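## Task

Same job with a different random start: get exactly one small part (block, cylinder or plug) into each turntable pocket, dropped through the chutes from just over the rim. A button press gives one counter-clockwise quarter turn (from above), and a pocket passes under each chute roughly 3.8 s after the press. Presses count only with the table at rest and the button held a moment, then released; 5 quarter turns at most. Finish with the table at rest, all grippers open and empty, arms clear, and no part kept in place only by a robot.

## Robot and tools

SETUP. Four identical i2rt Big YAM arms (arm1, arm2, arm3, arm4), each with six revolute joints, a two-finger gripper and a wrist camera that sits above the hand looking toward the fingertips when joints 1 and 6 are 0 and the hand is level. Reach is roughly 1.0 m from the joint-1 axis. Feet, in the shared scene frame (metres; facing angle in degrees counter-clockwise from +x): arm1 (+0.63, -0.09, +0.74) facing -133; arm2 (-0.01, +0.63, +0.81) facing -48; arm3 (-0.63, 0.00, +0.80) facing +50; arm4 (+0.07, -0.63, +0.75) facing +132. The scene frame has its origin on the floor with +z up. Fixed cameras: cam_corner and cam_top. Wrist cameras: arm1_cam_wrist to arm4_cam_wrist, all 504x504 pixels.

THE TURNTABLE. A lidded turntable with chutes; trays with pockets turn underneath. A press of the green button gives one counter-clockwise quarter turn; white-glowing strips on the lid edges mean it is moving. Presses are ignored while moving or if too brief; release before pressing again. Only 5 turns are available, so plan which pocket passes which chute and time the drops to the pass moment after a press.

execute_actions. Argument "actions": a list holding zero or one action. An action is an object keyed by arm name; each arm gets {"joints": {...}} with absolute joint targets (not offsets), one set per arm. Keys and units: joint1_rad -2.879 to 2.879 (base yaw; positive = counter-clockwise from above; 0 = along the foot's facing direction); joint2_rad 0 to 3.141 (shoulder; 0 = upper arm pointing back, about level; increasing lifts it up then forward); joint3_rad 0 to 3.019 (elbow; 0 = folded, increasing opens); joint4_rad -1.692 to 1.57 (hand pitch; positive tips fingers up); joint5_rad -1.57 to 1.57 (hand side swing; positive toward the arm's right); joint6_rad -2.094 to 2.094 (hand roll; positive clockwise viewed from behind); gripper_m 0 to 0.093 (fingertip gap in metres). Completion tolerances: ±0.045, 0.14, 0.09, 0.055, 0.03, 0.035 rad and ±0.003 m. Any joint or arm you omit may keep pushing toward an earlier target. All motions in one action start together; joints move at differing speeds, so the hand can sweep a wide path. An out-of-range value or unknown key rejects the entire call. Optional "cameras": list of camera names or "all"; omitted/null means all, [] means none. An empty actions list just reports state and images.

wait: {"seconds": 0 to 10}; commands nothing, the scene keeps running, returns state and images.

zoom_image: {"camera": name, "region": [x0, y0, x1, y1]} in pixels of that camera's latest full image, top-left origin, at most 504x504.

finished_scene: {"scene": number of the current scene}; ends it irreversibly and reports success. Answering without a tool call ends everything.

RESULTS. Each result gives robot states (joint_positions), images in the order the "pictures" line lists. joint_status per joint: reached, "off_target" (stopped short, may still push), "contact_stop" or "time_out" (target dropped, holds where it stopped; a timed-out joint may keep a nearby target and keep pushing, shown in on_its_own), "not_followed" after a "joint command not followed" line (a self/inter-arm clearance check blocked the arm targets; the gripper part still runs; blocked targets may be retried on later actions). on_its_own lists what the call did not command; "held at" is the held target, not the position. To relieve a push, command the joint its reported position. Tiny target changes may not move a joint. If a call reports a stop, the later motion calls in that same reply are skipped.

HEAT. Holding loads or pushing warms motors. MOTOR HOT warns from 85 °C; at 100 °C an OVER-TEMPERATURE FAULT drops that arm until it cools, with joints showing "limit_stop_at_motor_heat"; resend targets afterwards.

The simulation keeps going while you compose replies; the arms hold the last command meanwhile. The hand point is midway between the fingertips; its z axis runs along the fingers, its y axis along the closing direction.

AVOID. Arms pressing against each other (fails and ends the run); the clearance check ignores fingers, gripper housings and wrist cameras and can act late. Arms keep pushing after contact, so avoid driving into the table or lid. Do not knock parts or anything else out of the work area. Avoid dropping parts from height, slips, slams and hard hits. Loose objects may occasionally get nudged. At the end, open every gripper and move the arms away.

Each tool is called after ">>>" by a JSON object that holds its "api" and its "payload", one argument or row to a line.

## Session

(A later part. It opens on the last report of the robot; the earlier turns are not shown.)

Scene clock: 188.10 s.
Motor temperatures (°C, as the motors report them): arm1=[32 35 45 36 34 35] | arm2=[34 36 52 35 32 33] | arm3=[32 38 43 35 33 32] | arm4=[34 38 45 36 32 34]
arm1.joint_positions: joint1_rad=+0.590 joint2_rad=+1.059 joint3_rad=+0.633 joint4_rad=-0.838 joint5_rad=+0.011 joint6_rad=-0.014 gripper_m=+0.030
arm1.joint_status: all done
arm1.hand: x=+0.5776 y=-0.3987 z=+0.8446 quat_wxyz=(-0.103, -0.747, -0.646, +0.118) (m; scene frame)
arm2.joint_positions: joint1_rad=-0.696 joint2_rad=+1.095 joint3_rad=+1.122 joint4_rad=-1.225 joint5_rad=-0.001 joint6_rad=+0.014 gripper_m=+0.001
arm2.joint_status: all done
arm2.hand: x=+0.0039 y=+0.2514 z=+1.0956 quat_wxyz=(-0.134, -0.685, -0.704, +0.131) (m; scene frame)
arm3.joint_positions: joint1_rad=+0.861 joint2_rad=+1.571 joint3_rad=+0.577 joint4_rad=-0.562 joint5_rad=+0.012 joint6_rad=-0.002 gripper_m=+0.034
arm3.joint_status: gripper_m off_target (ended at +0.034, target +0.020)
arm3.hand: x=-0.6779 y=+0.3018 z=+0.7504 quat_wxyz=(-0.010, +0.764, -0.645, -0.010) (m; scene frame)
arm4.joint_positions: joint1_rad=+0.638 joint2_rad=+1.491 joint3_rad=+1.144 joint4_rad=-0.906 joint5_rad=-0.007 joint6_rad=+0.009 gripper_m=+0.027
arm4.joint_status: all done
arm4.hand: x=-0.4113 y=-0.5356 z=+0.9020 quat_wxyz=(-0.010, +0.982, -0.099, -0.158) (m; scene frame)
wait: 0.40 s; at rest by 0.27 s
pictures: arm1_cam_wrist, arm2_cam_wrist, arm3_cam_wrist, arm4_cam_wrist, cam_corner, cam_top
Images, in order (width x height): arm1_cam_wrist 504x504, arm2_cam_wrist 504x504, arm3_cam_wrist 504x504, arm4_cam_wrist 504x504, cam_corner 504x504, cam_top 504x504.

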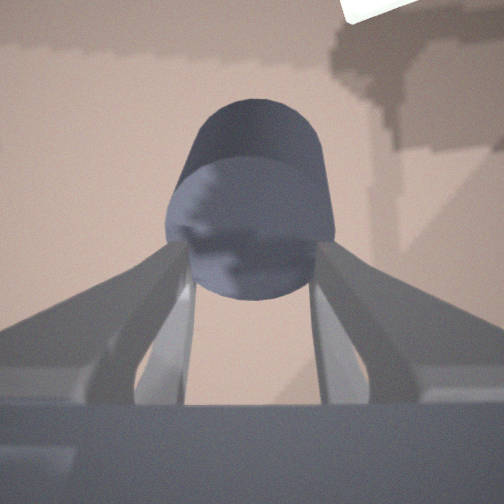

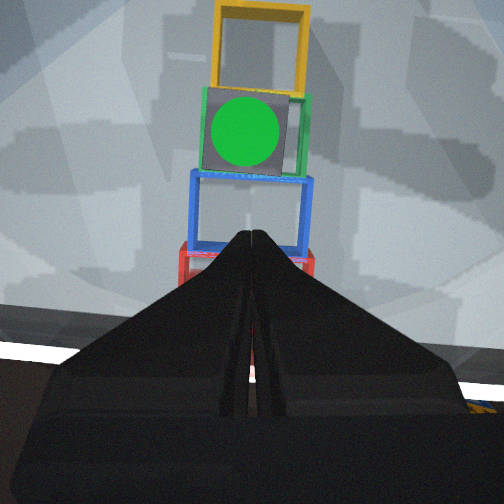

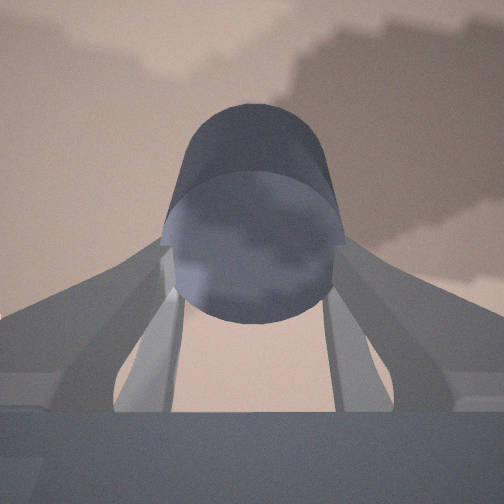

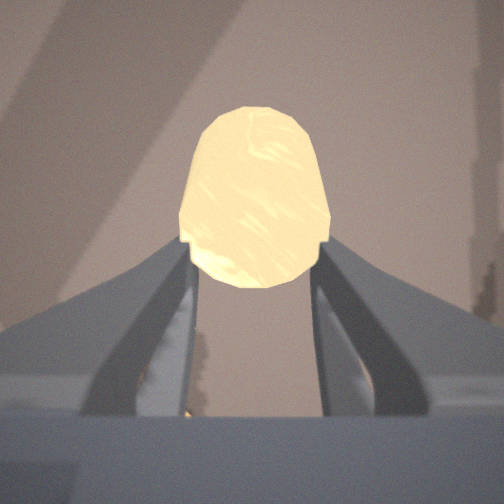

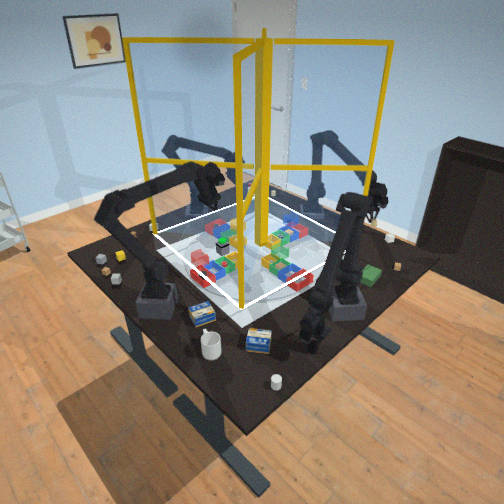

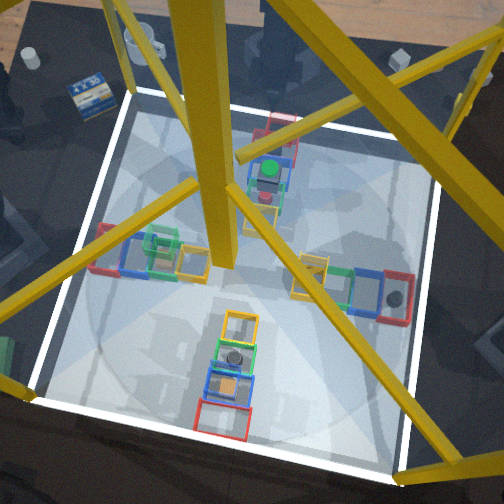

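>>> {"api": "execute_actions", "payload": {
  "actions": [
    {"arm1":{"joints":{"joint2_rad":0.8,"joint3_rad":1.0,"joint4_rad":-1.6}},"arm2":{"joints":{"joint2_rad":0.8,"joint3_rad":1.0,"joint4_rad":-1.6,"gripper_m":0.075}},"arm3":{"joints":{"joint2_rad":0.8,"joint3_rad":1.0,"joint4_rad":-1.6}},"arm4":{"joints":{"joint2_rad":0.8,"joint3_rad":1.0,"joint4_rad":-1.6}}}
  ],
  "cameras": []
}}

>>> {"api": "execute_actions", "payload": {
  "actions": [
    {"arm1":{"joints":{"joint1_rad":-0.929}},"arm2":{"joints":{"joint1_rad":0.86}},"arm3":{"joints":{"joint1_rad":-0.857}},"arm4":{"joints":{"joint1_rad":-0.388}}}
  ],
  "cameras": []
}}

>>> {"api": "execute_actions", "payload": {
  "actions": [
    {"arm1":{"joints":{"joint2_rad":1.2,"joint3_rad":1.43,"joint4_rad":-1.5}},"arm2":{"joints":{"joint2_rad":1.1,"joint3_rad":0.9,"joint4_rad":-1.3}},"arm3":{"joints":{"joint2_rad":1.1,"joint3_rad":1.0,"joint4_rad":-1.35}},"arm4":{"joints":{"joint2_rad":0.95,"joint3_rad":1.02,"joint4_rad":-1.5}}}
  ],
  "cameras": []
}}

>>> {"api": "execute_actions", "payload": {
  "actions": [
    {"arm1":{"joints":{"joint2_rad":1.50,"joint4_rad":-1.42}},"arm2":{"joints":{"joint2_rad":1.33,"joint4_rad":-1.12}},"arm3":{"joints":{"joint2_rad":1.30,"joint4_rad":-1.23}},"arm4":{"joints":{"joint2_rad":1.13,"joint4_rad":-1.40}}}
  ]
}}

Scene clock: 221.00 s.
Motor temperatures (°C, as the motors report them): arm1=[32 35 47 36 34 35] | arm2=[34 35 52 35 32 33] | arm3=[32 38 43 35 33 32] | arm4=[34 38 46 36 32 34]
arm1.joint_positions: joint1_rad=+0.590 joint2_rad=+0.794 joint3_rad=+0.981 joint4_rad=-1.585 joint5_rad=+0.011 joint6_rad=-0.014 gripper_m=+0.030
arm1.joint_status: all done
arm1.hand: x=+0.5898 y=-0.3028 z=+1.0192 quat_wxyz=(-0.060, -0.753, -0.652, +0.068) (m; scene frame)
arm2.joint_positions: joint1_rad=-0.696 joint2_rad=+0.797 joint3_rad=+0.993 joint4_rad=-1.588 joint5_rad=-0.001 joint6_rad=+0.014 gripper_m=+0.075
arm2.joint_status: all done
arm2.hand: x=-0.0025 y=+0.4075 z=+1.0966 quat_wxyz=(-0.064, -0.694, -0.714, +0.065) (m; scene frame)
arm3.joint_positions: joint1_rad=+0.861 joint2_rad=+0.793 joint3_rad=+0.983 joint4_rad=-1.586 joint5_rad=+0.012 joint6_rad=-0.002 gripper_m=+0.034
arm3.joint_status: all done
arm3.hand: x=-0.6607 y=+0.2200 z=+1.0845 quat_wxyz=(-0.061, +0.760, -0.643, -0.071) (m; scene frame)
arm4.joint_positions: joint1_rad=+0.638 joint2_rad=+0.789 joint3_rad=+0.992 joint4_rad=-1.591 joint5_rad=-0.007 joint6_rad=+0.009 gripper_m=+0.027
arm4.joint_status: all done
arm4.hand: x=-0.1431 y=-0.5878 z=+1.0341 quat_wxyz=(-0.004, +0.991, -0.100, -0.091) (m; scene frame)
pictures: none
No camera images: the call's "cameras" was empty. Leave "cameras" out to get every camera's image.

Scene clock: 222.87 s.
Motor temperatures (°C, as the motors report them): arm1=[32 35 47 36 34 35] | arm2=[34 35 52 35 32 33] | arm3=[32 38 43 35 33 32] | arm4=[34 37 46 36 32 34]
arm1.joint_positions: joint1_rad=-0.925 joint2_rad=+0.794 joint3_rad=+0.981 joint4_rad=-1.585 joint5_rad=+0.011 joint6_rad=-0.014 gripper_m=+0.030
arm1.joint_status: all done
arm1.hand: x=+0.4052 y=-0.0594 z=+1.0142 quat_wxyz=(+0.005, -0.996, +0.043, +0.079) (m; scene frame)
arm2.joint_positions: joint1_rad=+0.856 joint2_rad=+0.797 joint3_rad=+0.993 joint4_rad=-1.588 joint5_rad=-0.002 joint6_rad=+0.014 gripper_m=+0.075
arm2.joint_status: all done
arm2.hand: x=+0.2127 y=+0.6363 z=+1.0939 quat_wxyz=(-0.085, +0.004, -0.996, +0.000) (m; scene frame)
arm3.joint_positions: joint1_rad=-0.852 joint2_rad=+0.795 joint3_rad=+0.983 joint4_rad=-1.586 joint5_rad=+0.013 joint6_rad=-0.002 gripper_m=+0.034
arm3.joint_status: all done
arm3.hand: x=-0.4040 y=+0.0029 z=+1.0786 quat_wxyz=(-0.081, +0.012, -0.997, +0.000) (m; scene frame)
arm4.joint_positions: joint1_rad=-0.378 joint2_rad=+0.791 joint3_rad=+0.992 joint4_rad=-1.591 joint5_rad=-0.007 joint6_rad=+0.009 gripper_m=+0.027
arm4.joint_status: all done
arm4.hand: x=-0.0044 y=-0.4218 z=+1.0334 quat_wxyz=(-0.047, +0.817, -0.570, -0.076) (m; scene frame)
pictures: none
No camera images: the call's "cameras" was empty. Leave "cameras" out to get every camera's image.

Scene clock: 224.10 s.
Motor temperatures (°C, as the motors report them): arm1=[32 35 47 36 34 35] | arm2=[34 35 52 35 32 33] | arm3=[32 37 43 35 33 32] | arm4=[34 37 46 36 32 34]
arm1.joint_positions: joint1_rad=-0.925 joint2_rad=+1.200 joint3_rad=+1.375 joint4_rad=-1.511 joint5_rad=+0.011 joint6_rad=-0.014 gripper_m=+0.030
arm1.joint_status: all done
arm1.hand: x=+0.2465 y=-0.0433 z=+1.0706 quat_wxyz=(+0.007, -0.993, +0.043, +0.110) (m; scene frame)
arm2.joint_positions: joint1_rad=+0.856 joint2_rad=+1.104 joint3_rad=+0.896 joint4_rad=-1.312 joint5_rad=-0.002 joint6_rad=+0.014 gripper_m=+0.075
arm2.joint_status: all done
arm2.hand: x=+0.2861 y=+0.6374 z=+0.9869 quat_wxyz=(-0.021, +0.004, -1.000, +0.001) (m; scene frame)
arm3.joint_positions: joint1_rad=-0.852 joint2_rad=+1.117 joint3_rad=+0.983 joint4_rad=-1.366 joint5_rad=+0.013 joint6_rad=-0.002 gripper_m=+0.034
arm3.joint_status: all done
arm3.hand: x=-0.3147 y=+0.0058 z=+1.0043 quat_wxyz=(-0.030, +0.012, -0.999, +0.001) (m; scene frame)
arm4.joint_positions: joint1_rad=-0.378 joint2_rad=+0.964 joint3_rad=+0.992 joint4_rad=-1.510 joint5_rad=-0.007 joint6_rad=+0.009 gripper_m=+0.027
arm4.joint_status: all done
arm4.hand: x=-0.0195 y=-0.3819 z=+0.9977 quat_wxyz=(-0.021, +0.819, -0.572, -0.038) (m; scene frame)
pictures: none
No camera images: the call's "cameras" was empty. Leave "cameras" out to get every camera's image.

Scene clock: 225.37 s.
Motor temperatures (°C, as the motors report them): arm1=[32 35 48 36 34 35] | arm2=[34 35 52 35 32 33] | arm3=[32 37 43 35 33 32] | arm4=[34 37 47 36 32 34]
arm1.joint_positions: joint1_rad=-0.925 joint2_rad=+1.510 joint3_rad=+1.399 joint4_rad=-1.433 joint5_rad=+0.011 joint6_rad=-0.014 gripper_m=+0.030
arm1.joint_status: all done
arm1.hand: x=+0.1765 y=-0.0374 z=+0.9585 quat_wxyz=(+0.001, -0.999, +0.042, +0.006) (m; scene frame)
arm2.joint_positions: joint1_rad=+0.856 joint2_rad=+1.335 joint3_rad=+0.896 joint4_rad=-1.132 joint5_rad=-0.002 joint6_rad=+0.014 gripper_m=+0.075
arm2.joint_status: all done
arm2.hand: x=+0.3325 y=+0.6381 z=+0.9181 quat_wxyz=(+0.004, +0.004, -1.000, +0.001) (m; scene frame)
arm3.joint_positions: joint1_rad=-0.852 joint2_rad=+1.317 joint3_rad=+0.983 joint4_rad=-1.245 joint5_rad=+0.013 joint6_rad=-0.002 gripper_m=+0.034
arm3.joint_status: all done
arm3.hand: x=-0.2768 y=+0.0074 z=+0.9423 quat_wxyz=(+0.010, +0.013, -1.000, +0.001) (m; scene frame)
arm4.joint_positions: joint1_rad=-0.378 joint2_rad=+1.146 joint3_rad=+0.992 joint4_rad=-1.410 joint5_rad=-0.007 joint6_rad=+0.009 gripper_m=+0.027
arm4.joint_status: all done
arm4.hand: x=-0.0342 y=-0.3430 z=+0.9505 quat_wxyz=(+0.002, +0.820, -0.572, -0.005) (m; scene frame)
pictures: arm1_cam_wrist, arm2_cam_wrist, arm3_cam_wrist, arm4_cam_wrist, cam_corner, cam_top
Images, in order (width x height): arm1_cam_wrist 504x504, arm2_cam_wrist 504x504, arm3_cam_wrist 504x504, arm4_cam_wrist 504x504, cam_corner 504x504, cam_top 504x504.

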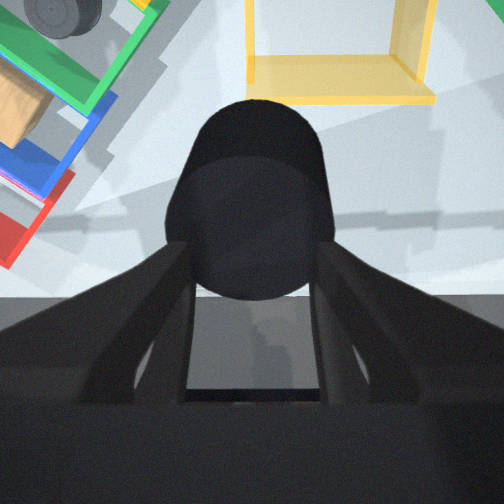

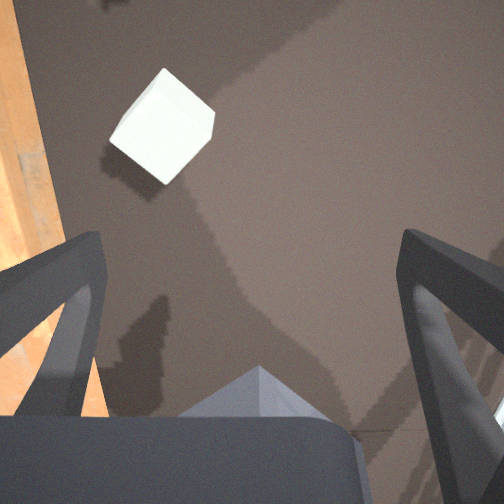

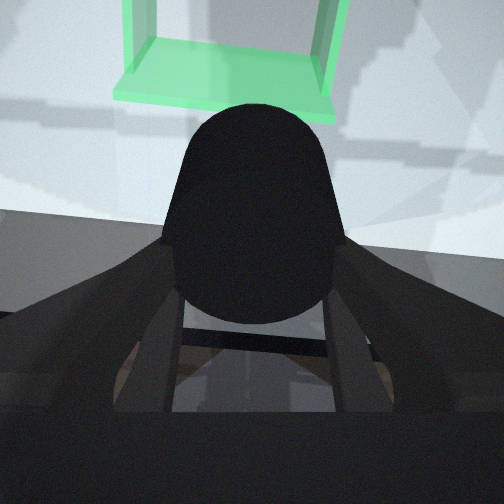

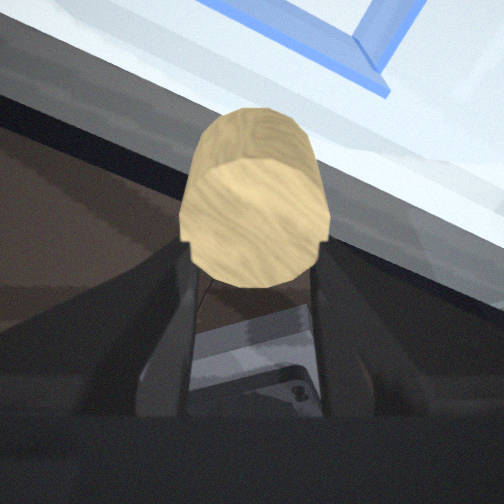

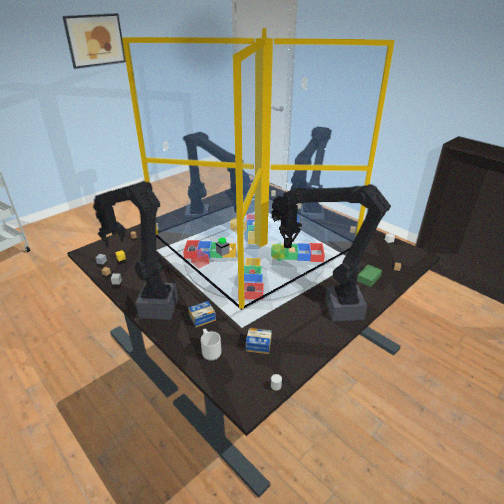

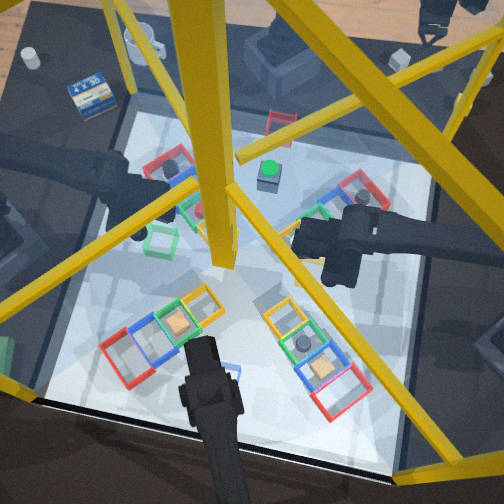

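>>> {"api": "execute_actions", "payload": {
  "actions": []
}}

Scene clock: 255.00 s.
Motor temperatures (°C, as the motors report them): arm1=[32 36 49 36 34 35] | arm2=[34 36 50 35 32 33] | arm3=[32 38 45 35 33 32] | arm4=[34 37 48 36 32 34]
arm1.joint_positions: joint1_rad=-0.925 joint2_rad=+1.510 joint3_rad=+1.399 joint4_rad=-1.433 joint5_rad=+0.011 joint6_rad=-0.014 gripper_m=+0.030
arm1.joint_status: all done
arm1.hand: x=+0.1765 y=-0.0374 z=+0.9585 quat_wxyz=(+0.001, -0.999, +0.042, +0.006) (m; scene frame)
arm2.joint_positions: joint1_rad=+0.856 joint2_rad=+1.335 joint3_rad=+0.896 joint4_rad=-1.132 joint5_rad=-0.002 joint6_rad=+0.014 gripper_m=+0.075
arm2.joint_status: all done
arm2.hand: x=+0.3325 y=+0.6381 z=+0.9181 quat_wxyz=(+0.004, +0.004, -1.000, +0.001) (m; scene frame)
arm3.joint_positions: joint1_rad=-0.852 joint2_rad=+1.317 joint3_rad=+0.983 joint4_rad=-1.245 joint5_rad=+0.013 joint6_rad=-0.002 gripper_m=+0.034
arm3.joint_status: all done
arm3.hand: x=-0.2768 y=+0.0074 z=+0.9423 quat_wxyz=(+0.010, +0.013, -1.000, +0.001) (m; scene frame)
arm4.joint_positions: joint1_rad=-0.378 joint2_rad=+1.146 joint3_rad=+0.992 joint4_rad=-1.410 joint5_rad=-0.007 joint6_rad=+0.009 gripper_m=+0.027
arm4.joint_status: all done
arm4.hand: x=-0.0342 y=-0.3430 z=+0.9505 quat_wxyz=(+0.002, +0.820, -0.572, -0.005) (m; scene frame)
pictures: arm1_cam_wrist, arm2_cam_wrist, arm3_cam_wrist, arm4_cam_wrist, cam_corner, cam_top
Images, in order (width x height): arm1_cam_wrist 504x504, arm2_cam_wrist 504x504, arm3_cam_wrist 504x504, arm4_cam_wrist 504x504, cam_corner 504x504, cam_top 504x504.

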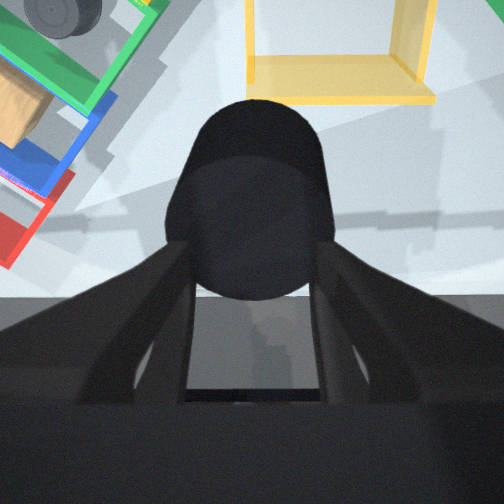

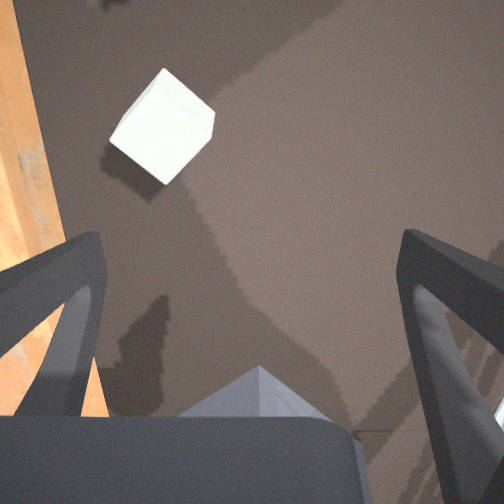

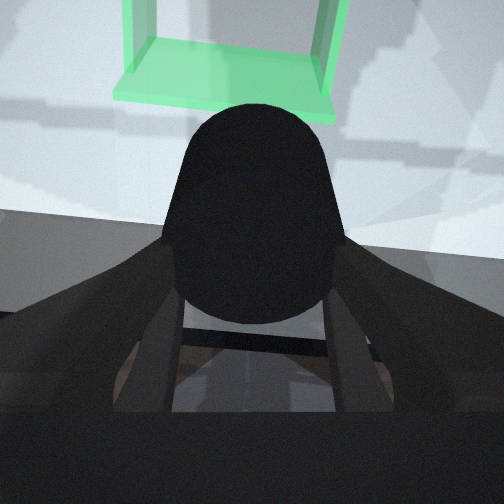

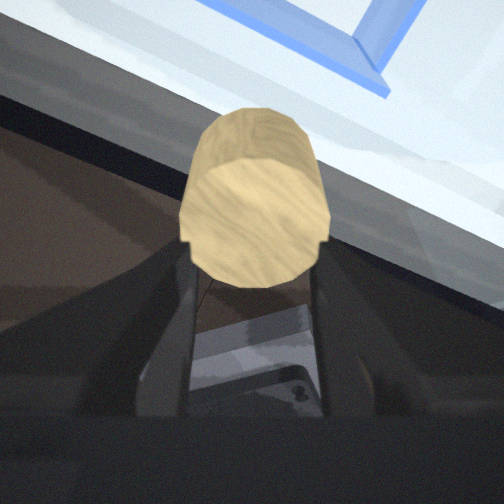

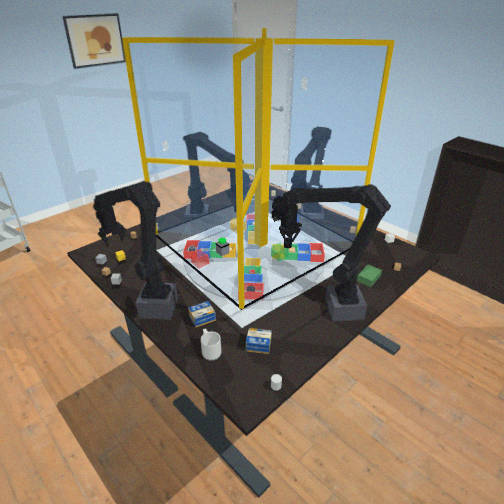

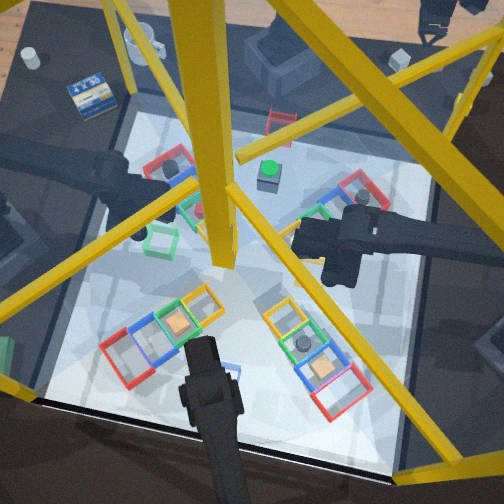

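>>> {"api": "execute_actions", "payload": {
  "actions": [
    {"arm1":{"joints":{"joint1_rad":-0.995,"joint2_rad":1.625,"joint3_rad":1.485,"joint4_rad":-1.39}},"arm2":{"joints":{"joint1_rad":1.005,"joint2_rad":1.45,"joint3_rad":0.635,"joint4_rad":-0.76,"joint6_rad":-0.72}},"arm3":{"joints":{"joint1_rad":-0.835,"joint2_rad":1.41,"joint3_rad":1.07,"joint4_rad":-1.205}},"arm4":{"joints":{"joint1_rad":-0.462,"joint2_rad":1.285,"joint3_rad":1.085,"joint4_rad":-1.337}}}
  ],
  "cameras": ["arm1_cam_wrist","arm2_cam_wrist","arm3_cam_wrist","arm4_cam_wrist"]
}}

Scene clock: 304.57 s.
Motor temperatures (°C, as the motors report them): arm1=[32 37 50 36 34 35] | arm2=[34 36 50 35 32 33] | arm3=[32 38 45 35 33 32] | arm4=[34 37 50 36 32 34]
arm1.joint_positions: joint1_rad=-1.001 joint2_rad=+1.618 joint3_rad=+1.447 joint4_rad=-1.403 joint5_rad=+0.010 joint6_rad=-0.014 gripper_m=+0.030
arm1.joint_status: all done
arm1.hand: x=+0.1521 y=+0.0014 z=+0.9275 quat_wxyz=(+0.000, -0.997, +0.080, -0.010) (m; scene frame)
arm2.joint_positions: joint1_rad=+1.011 joint2_rad=+1.455 joint3_rad=+0.624 joint4_rad=-0.772 joint5_rad=-0.002 joint6_rad=-0.709 gripper_m=+0.075
arm2.joint_status: all done
arm2.hand: x=+0.2768 y=+0.6817 z=+0.7984 quat_wxyz=(+0.020, +0.428, -0.903, -0.005) (m; scene frame)
arm3.joint_positions: joint1_rad=-0.843 joint2_rad=+1.411 joint3_rad=+1.021 joint4_rad=-1.217 joint5_rad=+0.013 joint6_rad=-0.002 gripper_m=+0.034
arm3.joint_status: all done
arm3.hand: x=-0.2557 y=+0.0115 z=+0.9231 quat_wxyz=(+0.025, +0.018, -1.000, +0.001) (m; scene frame)
arm4.joint_positions: joint1_rad=-0.457 joint2_rad=+1.295 joint3_rad=+1.038 joint4_rad=-1.346 joint5_rad=-0.007 joint6_rad=+0.009 gripper_m=+0.027
arm4.joint_status: all done
arm4.hand: x=-0.0222 y=-0.2981 z=+0.9219 quat_wxyz=(+0.013, +0.797, -0.604, +0.011) (m; scene frame)
pictures: arm1_cam_wrist, arm2_cam_wrist, arm3_cam_wrist, arm4_cam_wrist
Images, in order (width x height): arm1_cam_wrist 504x504, arm2_cam_wrist 504x504, arm3_cam_wrist 504x504, arm4_cam_wrist 504x504.

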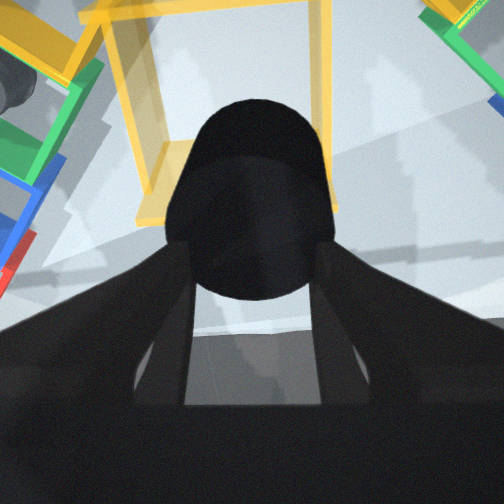

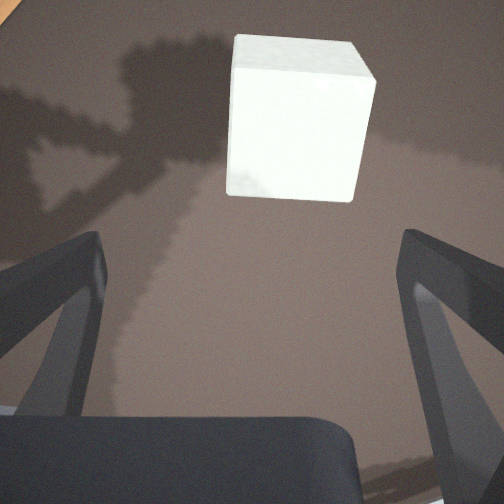

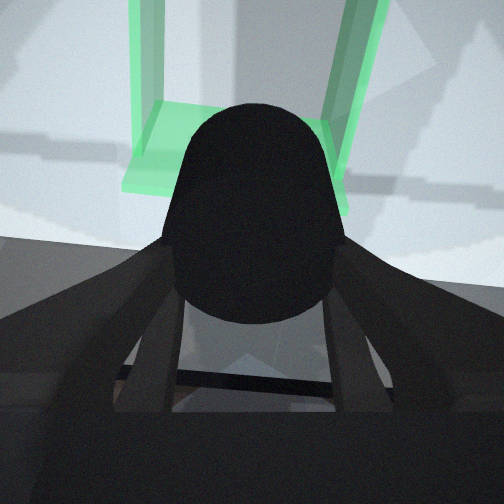

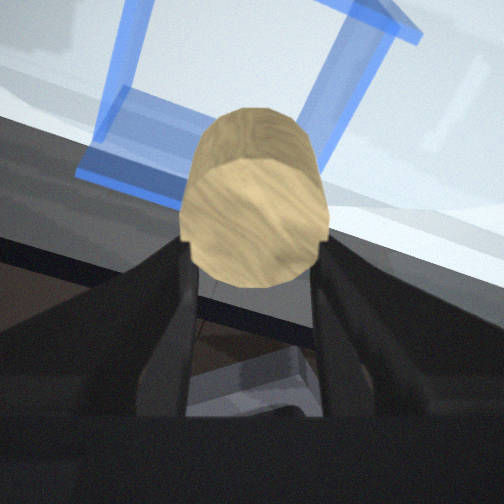

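>>> {"api": "execute_actions", "payload": {
  "actions": [
    {"arm1":{"joints":{"joint1_rad":-0.975}},"arm2":{"joints":{"joint1_rad":1.005,"joint2_rad":1.595,"joint3_rad":0.60,"joint4_rad":-0.555,"joint6_rad":-0.65}},"arm3":{"joints":{"joint3_rad":1.09}},"arm4":{"joints":{"joint3_rad":1.105}}}
  ],
  "cameras": ["arm1_cam_wrist","arm2_cam_wrist","arm3_cam_wrist","arm4_cam_wrist"]
}}

Scene clock: 329.43 s.
Motor temperatures (°C, as the motors report them): arm1=[32 37 51 36 34 35] | arm2=[34 36 49 35 32 33] | arm3=[32 38 47 35 33 32] | arm4=[34 37 51 36 32 34]
arm1.joint_positions: joint1_rad=-0.980 joint2_rad=+1.618 joint3_rad=+1.447 joint4_rad=-1.403 joint5_rad=+0.010 joint6_rad=-0.014 gripper_m=+0.030
arm1.joint_status: all done
arm1.hand: x=+0.1504 y=-0.0086 z=+0.9276 quat_wxyz=(+0.000, -0.998, +0.069, -0.010) (m; scene frame)
arm2.joint_positions: joint1_rad=+1.011 joint2_rad=+1.598 joint3_rad=+0.600 joint4_rad=-0.567 joint5_rad=-0.002 joint6_rad=-0.661 gripper_m=+0.075
arm2.joint_status: all done
arm2.hand: x=+0.2893 y=+0.6838 z=+0.7519 quat_wxyz=(+0.002, +0.406, -0.914, +0.000) (m; scene frame)
arm3.joint_positions: joint1_rad=-0.843 joint2_rad=+1.411 joint3_rad=+1.034 joint4_rad=-1.217 joint5_rad=+0.013 joint6_rad=-0.002 gripper_m=+0.034
arm3.joint_status: all done
arm3.hand: x=-0.2506 y=+0.0116 z=+0.9275 quat_wxyz=(+0.018, +0.018, -1.000, +0.001) (m; scene frame)
arm4.joint_positions: joint1_rad=-0.457 joint2_rad=+1.295 joint3_rad=+1.046 joint4_rad=-1.346 joint5_rad=-0.007 joint6_rad=+0.009 gripper_m=+0.027
arm4.joint_status: all done
arm4.hand: x=-0.0230 y=-0.2954 z=+0.9249 quat_wxyz=(+0.011, +0.797, -0.604, +0.008) (m; scene frame)
pictures: arm1_cam_wrist, arm2_cam_wrist, arm3_cam_wrist, arm4_cam_wrist
Images, in order (width x height): arm1_cam_wrist 504x504, arm2_cam_wrist 504x504, arm3_cam_wrist 504x504, arm4_cam_wrist 504x504.

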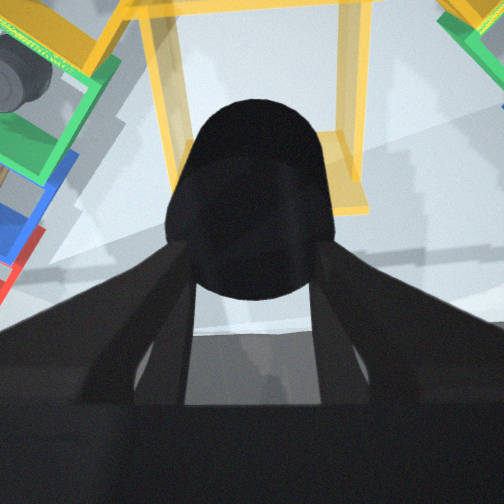

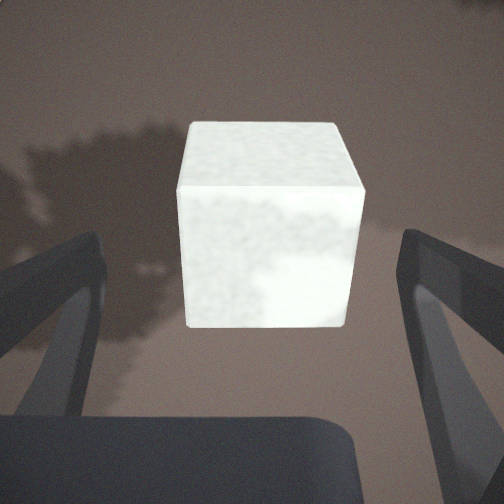

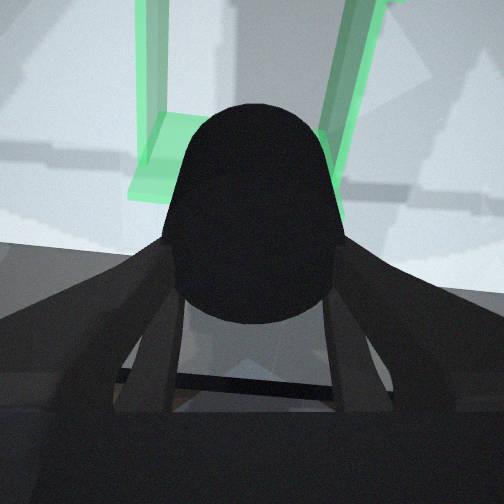

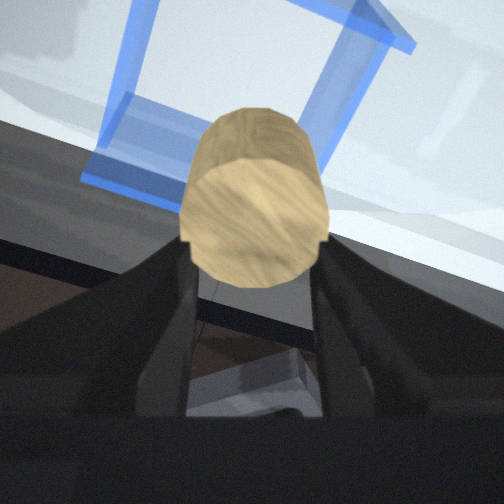

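>>> {"api": "execute_actions", "payload": {
  "actions": [
    {"arm2":{"joints":{"gripper_m":0.02}},"arm3":{"joints":{"joint3_rad":1.12}}}
  ],
  "cameras": ["arm2_cam_wrist","arm3_cam_wrist"]
}}

>>> {"api": "execute_actions", "payload": {
  "actions": [
    {"arm2":{"joints":{"joint2_rad":1.25}}}
  ],
  "cameras": ["arm2_cam_wrist"]
}}

>>> {"api": "execute_actions", "payload": {
  "actions": [
    {"arm2":{"joints":{"joint2_rad":0.9,"joint3_rad":1.0,"joint4_rad":-1.6,"joint6_rad":0.0}}}
  ],
  "cameras": ["arm2_cam_wrist","cam_corner"]
}}

Scene clock: 338.93 s.
Motor temperatures (°C, as the motors report them): arm1=[32 38 51 36 34 35] | arm2=[34 36 48 35 32 33] | arm3=[32 38 48 35 33 32] | arm4=[34 37 52 36 32 34]
arm1.joint_positions: joint1_rad=-0.980 joint2_rad=+1.618 joint3_rad=+1.447 joint4_rad=-1.403 joint5_rad=+0.010 joint6_rad=-0.014 gripper_m=+0.030
arm1.joint_status: not commanded
arm1.hand: x=+0.1504 y=-0.0086 z=+0.9276 quat_wxyz=(+0.000, -0.998, +0.069, -0.010) (m; scene frame)
arm2.joint_positions: joint1_rad=+1.011 joint2_rad=+1.598 joint3_rad=+0.600 joint4_rad=-0.567 joint5_rad=-0.002 joint6_rad=-0.660 gripper_m=+0.039
arm2.joint_status: gripper_m off_target (ended at +0.039, target +0.020)
arm2.hand: x=+0.2893 y=+0.6838 z=+0.7519 quat_wxyz=(+0.002, +0.406, -0.914, +0.000) (m; scene frame)
arm3.joint_positions: joint1_rad=-0.843 joint2_rad=+1.411 joint3_rad=+1.068 joint4_rad=-1.217 joint5_rad=+0.013 joint6_rad=-0.002 gripper_m=+0.034
arm3.joint_status: all done
arm3.hand: x=-0.2377 y=+0.0119 z=+0.9393 quat_wxyz=(+0.001, +0.017, -1.000, +0.001) (m; scene frame)
arm4.joint_positions: joint1_rad=-0.457 joint2_rad=+1.295 joint3_rad=+1.046 joint4_rad=-1.346 joint5_rad=-0.007 joint6_rad=+0.009 gripper_m=+0.027
arm4.joint_status: not commanded
arm4.hand: x=-0.0230 y=-0.2954 z=+0.9249 quat_wxyz=(+0.011, +0.797, -0.604, +0.008) (m; scene frame)
pictures: arm2_cam_wrist, arm3_cam_wrist
Images, in order (width x height): arm2_cam_wrist 504x504, arm3_cam_wrist 504x504.

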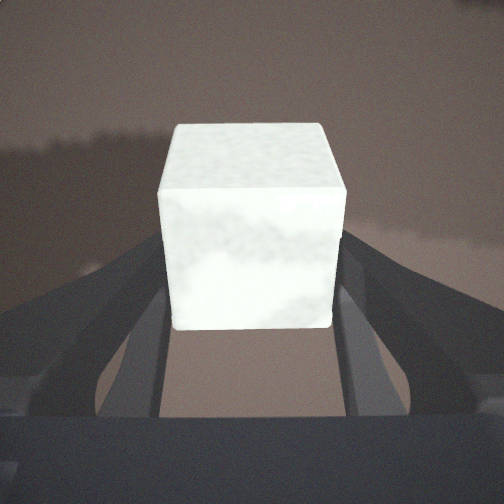

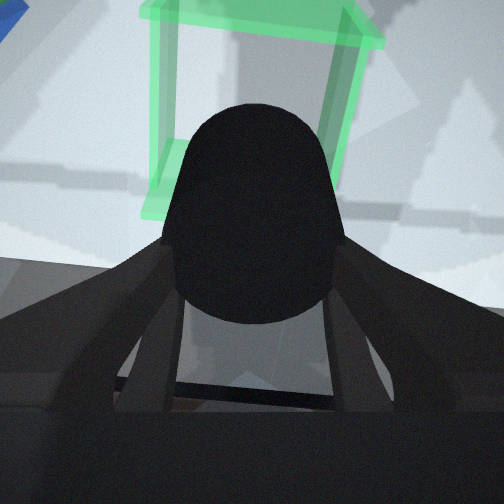

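Scene clock: 339.97 s.
Motor temperatures (°C, as the motors report them): arm1=[32 38 51 36 34 35] | arm2=[34 36 48 35 32 33] | arm3=[32 38 48 35 33 32] | arm4=[34 37 52 36 32 34]
arm1.joint_positions: joint1_rad=-0.980 joint2_rad=+1.618 joint3_rad=+1.447 joint4_rad=-1.403 joint5_rad=+0.010 joint6_rad=-0.014 gripper_m=+0.030
arm1.joint_status: not commanded
arm1.hand: x=+0.1504 y=-0.0086 z=+0.9276 quat_wxyz=(+0.000, -0.998, +0.069, -0.010) (m; scene frame)
arm2.joint_positions: joint1_rad=+1.011 joint2_rad=+1.240 joint3_rad=+0.600 joint4_rad=-0.567 joint5_rad=-0.002 joint6_rad=-0.660 gripper_m=+0.039
arm2.joint_status: all done
arm2.hand: x=+0.3380 y=+0.6929 z=+0.8640 quat_wxyz=(-0.171, +0.400, -0.899, +0.043) (m; scene frame)
arm3.joint_positions: joint1_rad=-0.843 joint2_rad=+1.411 joint3_rad=+1.068 joint4_rad=-1.217 joint5_rad=+0.013 joint6_rad=-0.002 gripper_m=+0.034
arm3.joint_status: not commanded
arm3.hand: x=-0.2377 y=+0.0119 z=+0.9393 quat_wxyz=(+0.001, +0.017, -1.000, +0.001) (m; scene frame)
arm4.joint_positions: joint1_rad=-0.457 joint2_rad=+1.295 joint3_rad=+1.046 joint4_rad=-1.346 joint5_rad=-0.007 joint6_rad=+0.009 gripper_m=+0.027
arm4.joint_status: not commanded
arm4.hand: x=-0.0230 y=-0.2954 z=+0.9249 quat_wxyz=(+0.011, +0.797, -0.604, +0.008) (m; scene frame)
pictures: arm2_cam_wrist
Images, in order (width x height): arm2_cam_wrist 504x504.

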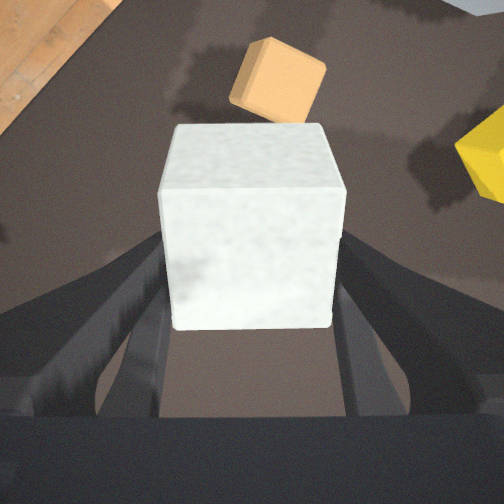

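Scene clock: 341.60 s.
Motor temperatures (°C, as the motors report them): arm1=[32 38 52 36 34 35] | arm2=[34 36 48 35 32 33] | arm3=[32 38 48 35 33 32] | arm4=[34 37 53 36 32 34]
arm1.joint_positions: joint1_rad=-0.980 joint2_rad=+1.618 joint3_rad=+1.447 joint4_rad=-1.403 joint5_rad=+0.010 joint6_rad=-0.014 gripper_m=+0.030
arm1.joint_status: not commanded
arm1.hand: x=+0.1504 y=-0.0086 z=+0.9276 quat_wxyz=(+0.000, -0.998, +0.069, -0.010) (m; scene frame)
arm2.joint_positions: joint1_rad=+1.011 joint2_rad=+0.901 joint3_rad=+0.992 joint4_rad=-1.589 joint5_rad=-0.002 joint6_rad=-0.010 gripper_m=+0.039
arm2.joint_status: all done
arm2.hand: x=+0.2230 y=+0.6731 z=+1.0714 quat_wxyz=(-0.032, +0.093, -0.995, -0.002) (m; scene frame)
arm3.joint_positions: joint1_rad=-0.843 joint2_rad=+1.411 joint3_rad=+1.068 joint4_rad=-1.217 joint5_rad=+0.013 joint6_rad=-0.002 gripper_m=+0.034
arm3.joint_status: not commanded
arm3.hand: x=-0.2377 y=+0.0119 z=+0.9393 quat_wxyz=(+0.001, +0.017, -1.000, +0.001) (m; scene frame)
arm4.joint_positions: joint1_rad=-0.457 joint2_rad=+1.295 joint3_rad=+1.046 joint4_rad=-1.346 joint5_rad=-0.007 joint6_rad=+0.009 gripper_m=+0.027
arm4.joint_status: not commanded
arm4.hand: x=-0.0230 y=-0.2954 z=+0.9249 quat_wxyz=(+0.011, +0.797, -0.604, +0.008) (m; scene frame)
pictures: arm2_cam_wrist, cam_corner
Images, in order (width x height): arm2_cam_wrist 504x504, cam_corner 504x504.

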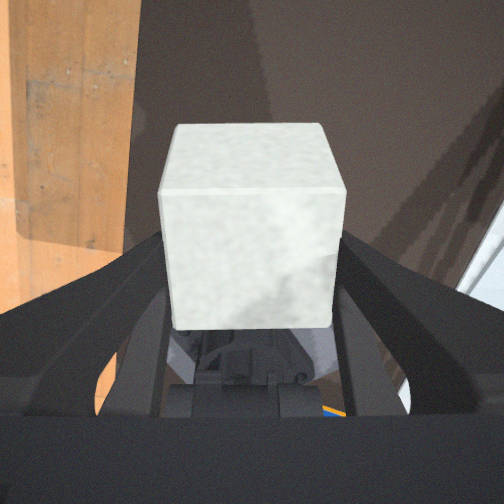

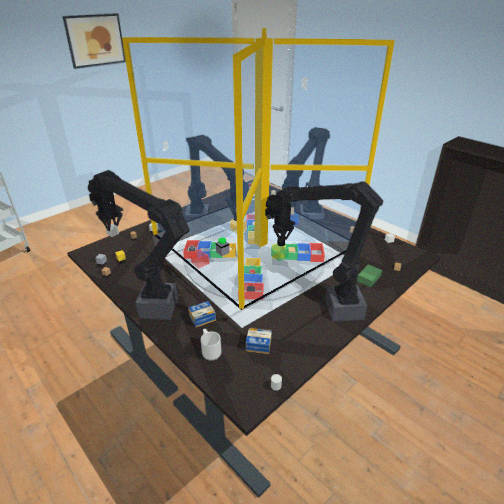

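>>> {"api": "execute_actions", "payload": {
  "actions": [
    {"arm2":{"joints":{"joint1_rad":-0.645}}}
  ],
  "cameras": []
}}

>>> {"api": "execute_actions", "payload": {
  "actions": [
    {"arm2":{"joints":{"joint2_rad":1.115,"joint3_rad":0.78,"joint4_rad":-1.205}}}
  ],
  "cameras": ["arm2_cam_wrist","cam_top"]
}}

Scene clock: 350.50 s.
Motor temperatures (°C, as the motors report them): arm1=[32 38 52 36 34 35] | arm2=[34 35 50 34 32 33] | arm3=[32 38 48 35 33 32] | arm4=[34 37 53 36 32 34]
arm1.joint_positions: joint1_rad=-0.980 joint2_rad=+1.618 joint3_rad=+1.447 joint4_rad=-1.403 joint5_rad=+0.010 joint6_rad=-0.014 gripper_m=+0.030
arm1.joint_status: not commanded
arm1.hand: x=+0.1504 y=-0.0086 z=+0.9276 quat_wxyz=(+0.000, -0.998, +0.069, -0.010) (m; scene frame)
arm2.joint_positions: joint1_rad=-0.642 joint2_rad=+0.901 joint3_rad=+0.992 joint4_rad=-1.589 joint5_rad=-0.001 joint6_rad=-0.009 gripper_m=+0.039
arm2.joint_status: all done
arm2.hand: x=+0.0107 y=+0.3940 z=+1.0744 quat_wxyz=(-0.026, -0.669, -0.742, +0.028) (m; scene frame)
arm3.joint_positions: joint1_rad=-0.843 joint2_rad=+1.411 joint3_rad=+1.068 joint4_rad=-1.217 joint5_rad=+0.013 joint6_rad=-0.002 gripper_m=+0.034
arm3.joint_status: not commanded
arm3.hand: x=-0.2377 y=+0.0119 z=+0.9393 quat_wxyz=(+0.001, +0.017, -1.000, +0.001) (m; scene frame)
arm4.joint_positions: joint1_rad=-0.457 joint2_rad=+1.295 joint3_rad=+1.046 joint4_rad=-1.346 joint5_rad=-0.007 joint6_rad=+0.009 gripper_m=+0.027
arm4.joint_status: not commanded
arm4.hand: x=-0.0230 y=-0.2954 z=+0.9249 quat_wxyz=(+0.011, +0.797, -0.604, +0.008) (m; scene frame)
pictures: none
No camera images: the call's "cameras" was empty. Leave "cameras" out to get every camera's image.

Scene clock: 351.63 s.
Motor temperatures (°C, as the motors report them): arm1=[32 38 52 36 34 35] | arm2=[34 35 50 34 32 33] | arm3=[32 38 48 35 33 32] | arm4=[34 37 53 36 32 34]
arm1.joint_positions: joint1_rad=-0.980 joint2_rad=+1.618 joint3_rad=+1.447 joint4_rad=-1.403 joint5_rad=+0.010 joint6_rad=-0.014 gripper_m=+0.030
arm1.joint_status: not commanded
arm1.hand: x=+0.1504 y=-0.0086 z=+0.9276 quat_wxyz=(+0.000, -0.998, +0.069, -0.010) (m; scene frame)
arm2.joint_positions: joint1_rad=-0.642 joint2_rad=+1.119 joint3_rad=+0.765 joint4_rad=-1.218 joint5_rad=-0.001 joint6_rad=-0.009 gripper_m=+0.039
arm2.joint_status: all done
arm2.hand: x=+0.0132 y=+0.3561 z=+0.9382 quat_wxyz=(+0.001, -0.670, -0.743, +0.004) (m; scene frame)
arm3.joint_positions: joint1_rad=-0.843 joint2_rad=+1.411 joint3_rad=+1.068 joint4_rad=-1.217 joint5_rad=+0.013 joint6_rad=-0.002 gripper_m=+0.034
arm3.joint_status: not commanded
arm3.hand: x=-0.2377 y=+0.0119 z=+0.9393 quat_wxyz=(+0.001, +0.017, -1.000, +0.001) (m; scene frame)
arm4.joint_positions: joint1_rad=-0.457 joint2_rad=+1.295 joint3_rad=+1.046 joint4_rad=-1.346 joint5_rad=-0.007 joint6_rad=+0.009 gripper_m=+0.027
arm4.joint_status: not commanded
arm4.hand: x=-0.0230 y=-0.2954 z=+0.9249 quat_wxyz=(+0.011, +0.797, -0.604, +0.008) (m; scene frame)
pictures: arm2_cam_wrist, cam_top
Images, in order (width x height): arm2_cam_wrist 504x504, cam_top 504x504.

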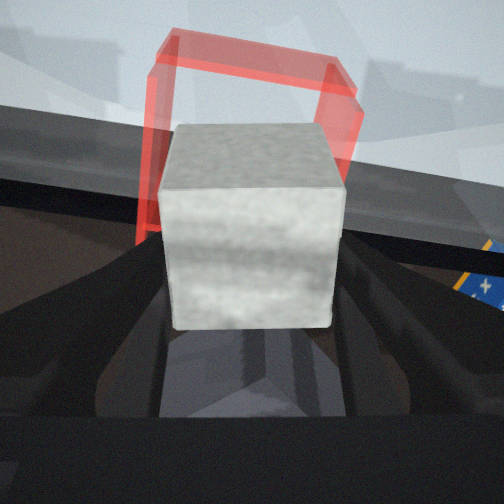

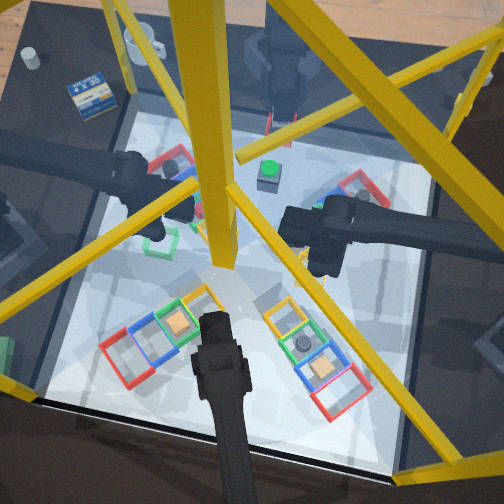

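>>> {"api": "execute_actions", "payload": {
  "actions": [
    {"arm2":{"joints":{"joint1_rad":-0.622,"joint2_rad":1.085,"joint3_rad":0.72,"joint4_rad":-1.19,"joint6_rad":0.2}}}
  ],
  "cameras": ["arm2_cam_wrist"]
}}

Scene clock: 373.77 s.
Motor temperatures (°C, as the motors report them): arm1=[32 38 52 36 34 35] | arm2=[34 35 51 35 32 33] | arm3=[32 38 49 35 33 32] | arm4=[34 37 54 36 32 34]
arm1.joint_positions: joint1_rad=-0.980 joint2_rad=+1.618 joint3_rad=+1.447 joint4_rad=-1.403 joint5_rad=+0.010 joint6_rad=-0.014 gripper_m=+0.030
arm1.joint_status: not commanded
arm1.hand: x=+0.1504 y=-0.0086 z=+0.9276 quat_wxyz=(+0.000, -0.998, +0.069, -0.010) (m; scene frame)
arm2.joint_positions: joint1_rad=-0.628 joint2_rad=+1.085 joint3_rad=+0.718 joint4_rad=-1.201 joint5_rad=-0.001 joint6_rad=+0.189 gripper_m=+0.039
arm2.joint_status: all done
arm2.hand: x=+0.0156 y=+0.3698 z=+0.9294 quat_wxyz=(-0.001, -0.735, -0.678, +0.005) (m; scene frame)
arm3.joint_positions: joint1_rad=-0.843 joint2_rad=+1.411 joint3_rad=+1.068 joint4_rad=-1.217 joint5_rad=+0.013 joint6_rad=-0.002 gripper_m=+0.034
arm3.joint_status: not commanded
arm3.hand: x=-0.2377 y=+0.0119 z=+0.9393 quat_wxyz=(+0.001, +0.017, -1.000, +0.001) (m; scene frame)
arm4.joint_positions: joint1_rad=-0.457 joint2_rad=+1.295 joint3_rad=+1.046 joint4_rad=-1.346 joint5_rad=-0.007 joint6_rad=+0.009 gripper_m=+0.027
arm4.joint_status: not commanded
arm4.hand: x=-0.0230 y=-0.2954 z=+0.9249 quat_wxyz=(+0.011, +0.797, -0.604, +0.008) (m; scene frame)
pictures: arm2_cam_wrist
Images, in order (width x height): arm2_cam_wrist 504x504.

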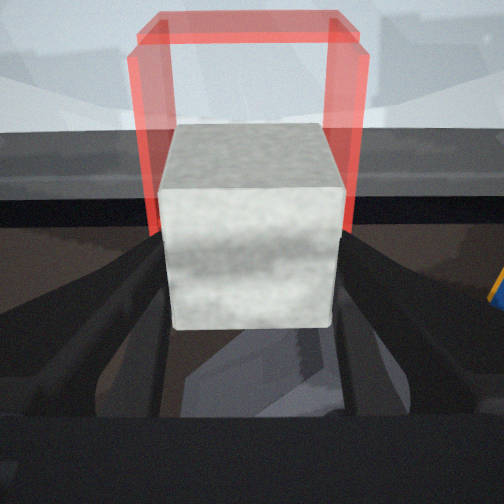

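>>> {"api": "execute_actions", "payload": {
  "actions": [
    {"arm2":{"joints":{"joint1_rad":-0.69,"joint2_rad":1.2,"joint3_rad":1.17,"joint4_rad":-1.28}}}
  ],
  "cameras": []
}}

>>> {"api": "execute_actions", "payload": {
  "actions": [
    {"arm2":{"joints":{"joint2_rad":1.425}}}
  ],
  "cameras": ["arm2_cam_wrist","cam_corner"]
}}

Scene clock: 385.50 s.
Motor temperatures (°C, as the motors report them): arm1=[32 38 52 36 34 35] | arm2=[34 35 51 34 32 33] | arm3=[32 38 49 35 33 32] | arm4=[34 37 55 36 32 34]
arm1.joint_positions: joint1_rad=-0.980 joint2_rad=+1.618 joint3_rad=+1.447 joint4_rad=-1.403 joint5_rad=+0.010 joint6_rad=-0.014 gripper_m=+0.030
arm1.joint_status: not commanded
arm1.hand: x=+0.1504 y=-0.0086 z=+0.9276 quat_wxyz=(+0.000, -0.998, +0.069, -0.010) (m; scene frame)
arm2.joint_positions: joint1_rad=-0.688 joint2_rad=+1.192 joint3_rad=+1.141 joint4_rad=-1.271 joint5_rad=-0.001 joint6_rad=+0.191 gripper_m=+0.039
arm2.joint_status: all done
arm2.hand: x=+0.0068 y=+0.2450 z=+1.0657 quat_wxyz=(-0.097, -0.749, -0.650, +0.080) (m; scene frame)
arm3.joint_positions: joint1_rad=-0.843 joint2_rad=+1.411 joint3_rad=+1.068 joint4_rad=-1.217 joint5_rad=+0.013 joint6_rad=-0.002 gripper_m=+0.034
arm3.joint_status: not commanded
arm3.hand: x=-0.2377 y=+0.0119 z=+0.9393 quat_wxyz=(+0.001, +0.017, -1.000, +0.001) (m; scene frame)
arm4.joint_positions: joint1_rad=-0.457 joint2_rad=+1.295 joint3_rad=+1.046 joint4_rad=-1.346 joint5_rad=-0.007 joint6_rad=+0.009 gripper_m=+0.027
arm4.joint_status: not commanded
arm4.hand: x=-0.0230 y=-0.2954 z=+0.9249 quat_wxyz=(+0.011, +0.797, -0.604, +0.008) (m; scene frame)
pictures: none
No camera images: the call's "cameras" was empty. Leave "cameras" out to get every camera's image.

Scene clock: 386.67 s.
Motor temperatures (°C, as the motors report them): arm1=[32 38 52 36 34 35] | arm2=[34 35 51 34 32 33] | arm3=[32 38 49 35 33 32] | arm4=[34 37 55 36 32 34]
arm1.joint_positions: joint1_rad=-0.980 joint2_rad=+1.618 joint3_rad=+1.447 joint4_rad=-1.403 joint5_rad=+0.010 joint6_rad=-0.014 gripper_m=+0.030
arm1.joint_status: not commanded
arm1.hand: x=+0.1504 y=-0.0086 z=+0.9276 quat_wxyz=(+0.000, -0.998, +0.069, -0.010) (m; scene frame)
arm2.joint_positions: joint1_rad=-0.688 joint2_rad=+1.428 joint3_rad=+1.141 joint4_rad=-1.271 joint5_rad=-0.001 joint6_rad=+0.191 gripper_m=+0.039
arm2.joint_status: all done
arm2.hand: x=+0.0070 y=+0.2268 z=+0.9770 quat_wxyz=(-0.004, -0.756, -0.655, +0.008) (m; scene frame)
arm3.joint_positions: joint1_rad=-0.843 joint2_rad=+1.411 joint3_rad=+1.068 joint4_rad=-1.217 joint5_rad=+0.013 joint6_rad=-0.002 gripper_m=+0.034
arm3.joint_status: not commanded
arm3.hand: x=-0.2377 y=+0.0119 z=+0.9393 quat_wxyz=(+0.001, +0.017, -1.000, +0.001) (m; scene frame)
arm4.joint_positions: joint1_rad=-0.457 joint2_rad=+1.295 joint3_rad=+1.046 joint4_rad=-1.346 joint5_rad=-0.007 joint6_rad=+0.009 gripper_m=+0.027
arm4.joint_status: not commanded
arm4.hand: x=-0.0230 y=-0.2954 z=+0.9249 quat_wxyz=(+0.011, +0.797, -0.604, +0.008) (m; scene frame)
pictures: arm2_cam_wrist, cam_corner
Images, in order (width x height): arm2_cam_wrist 504x504, cam_corner 504x504.

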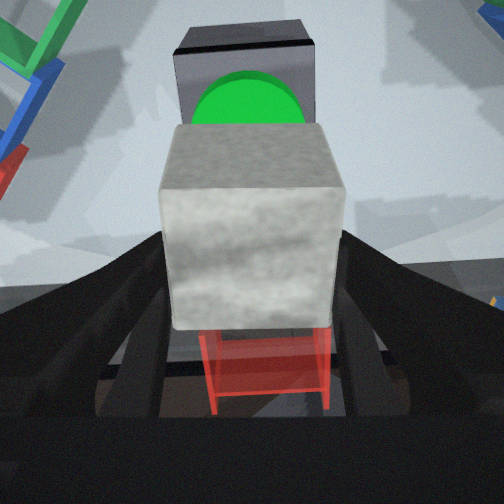

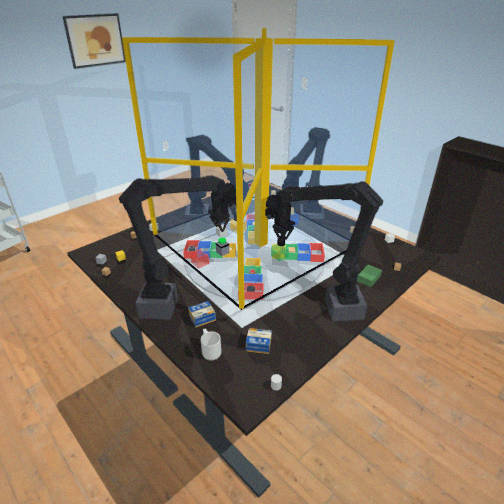

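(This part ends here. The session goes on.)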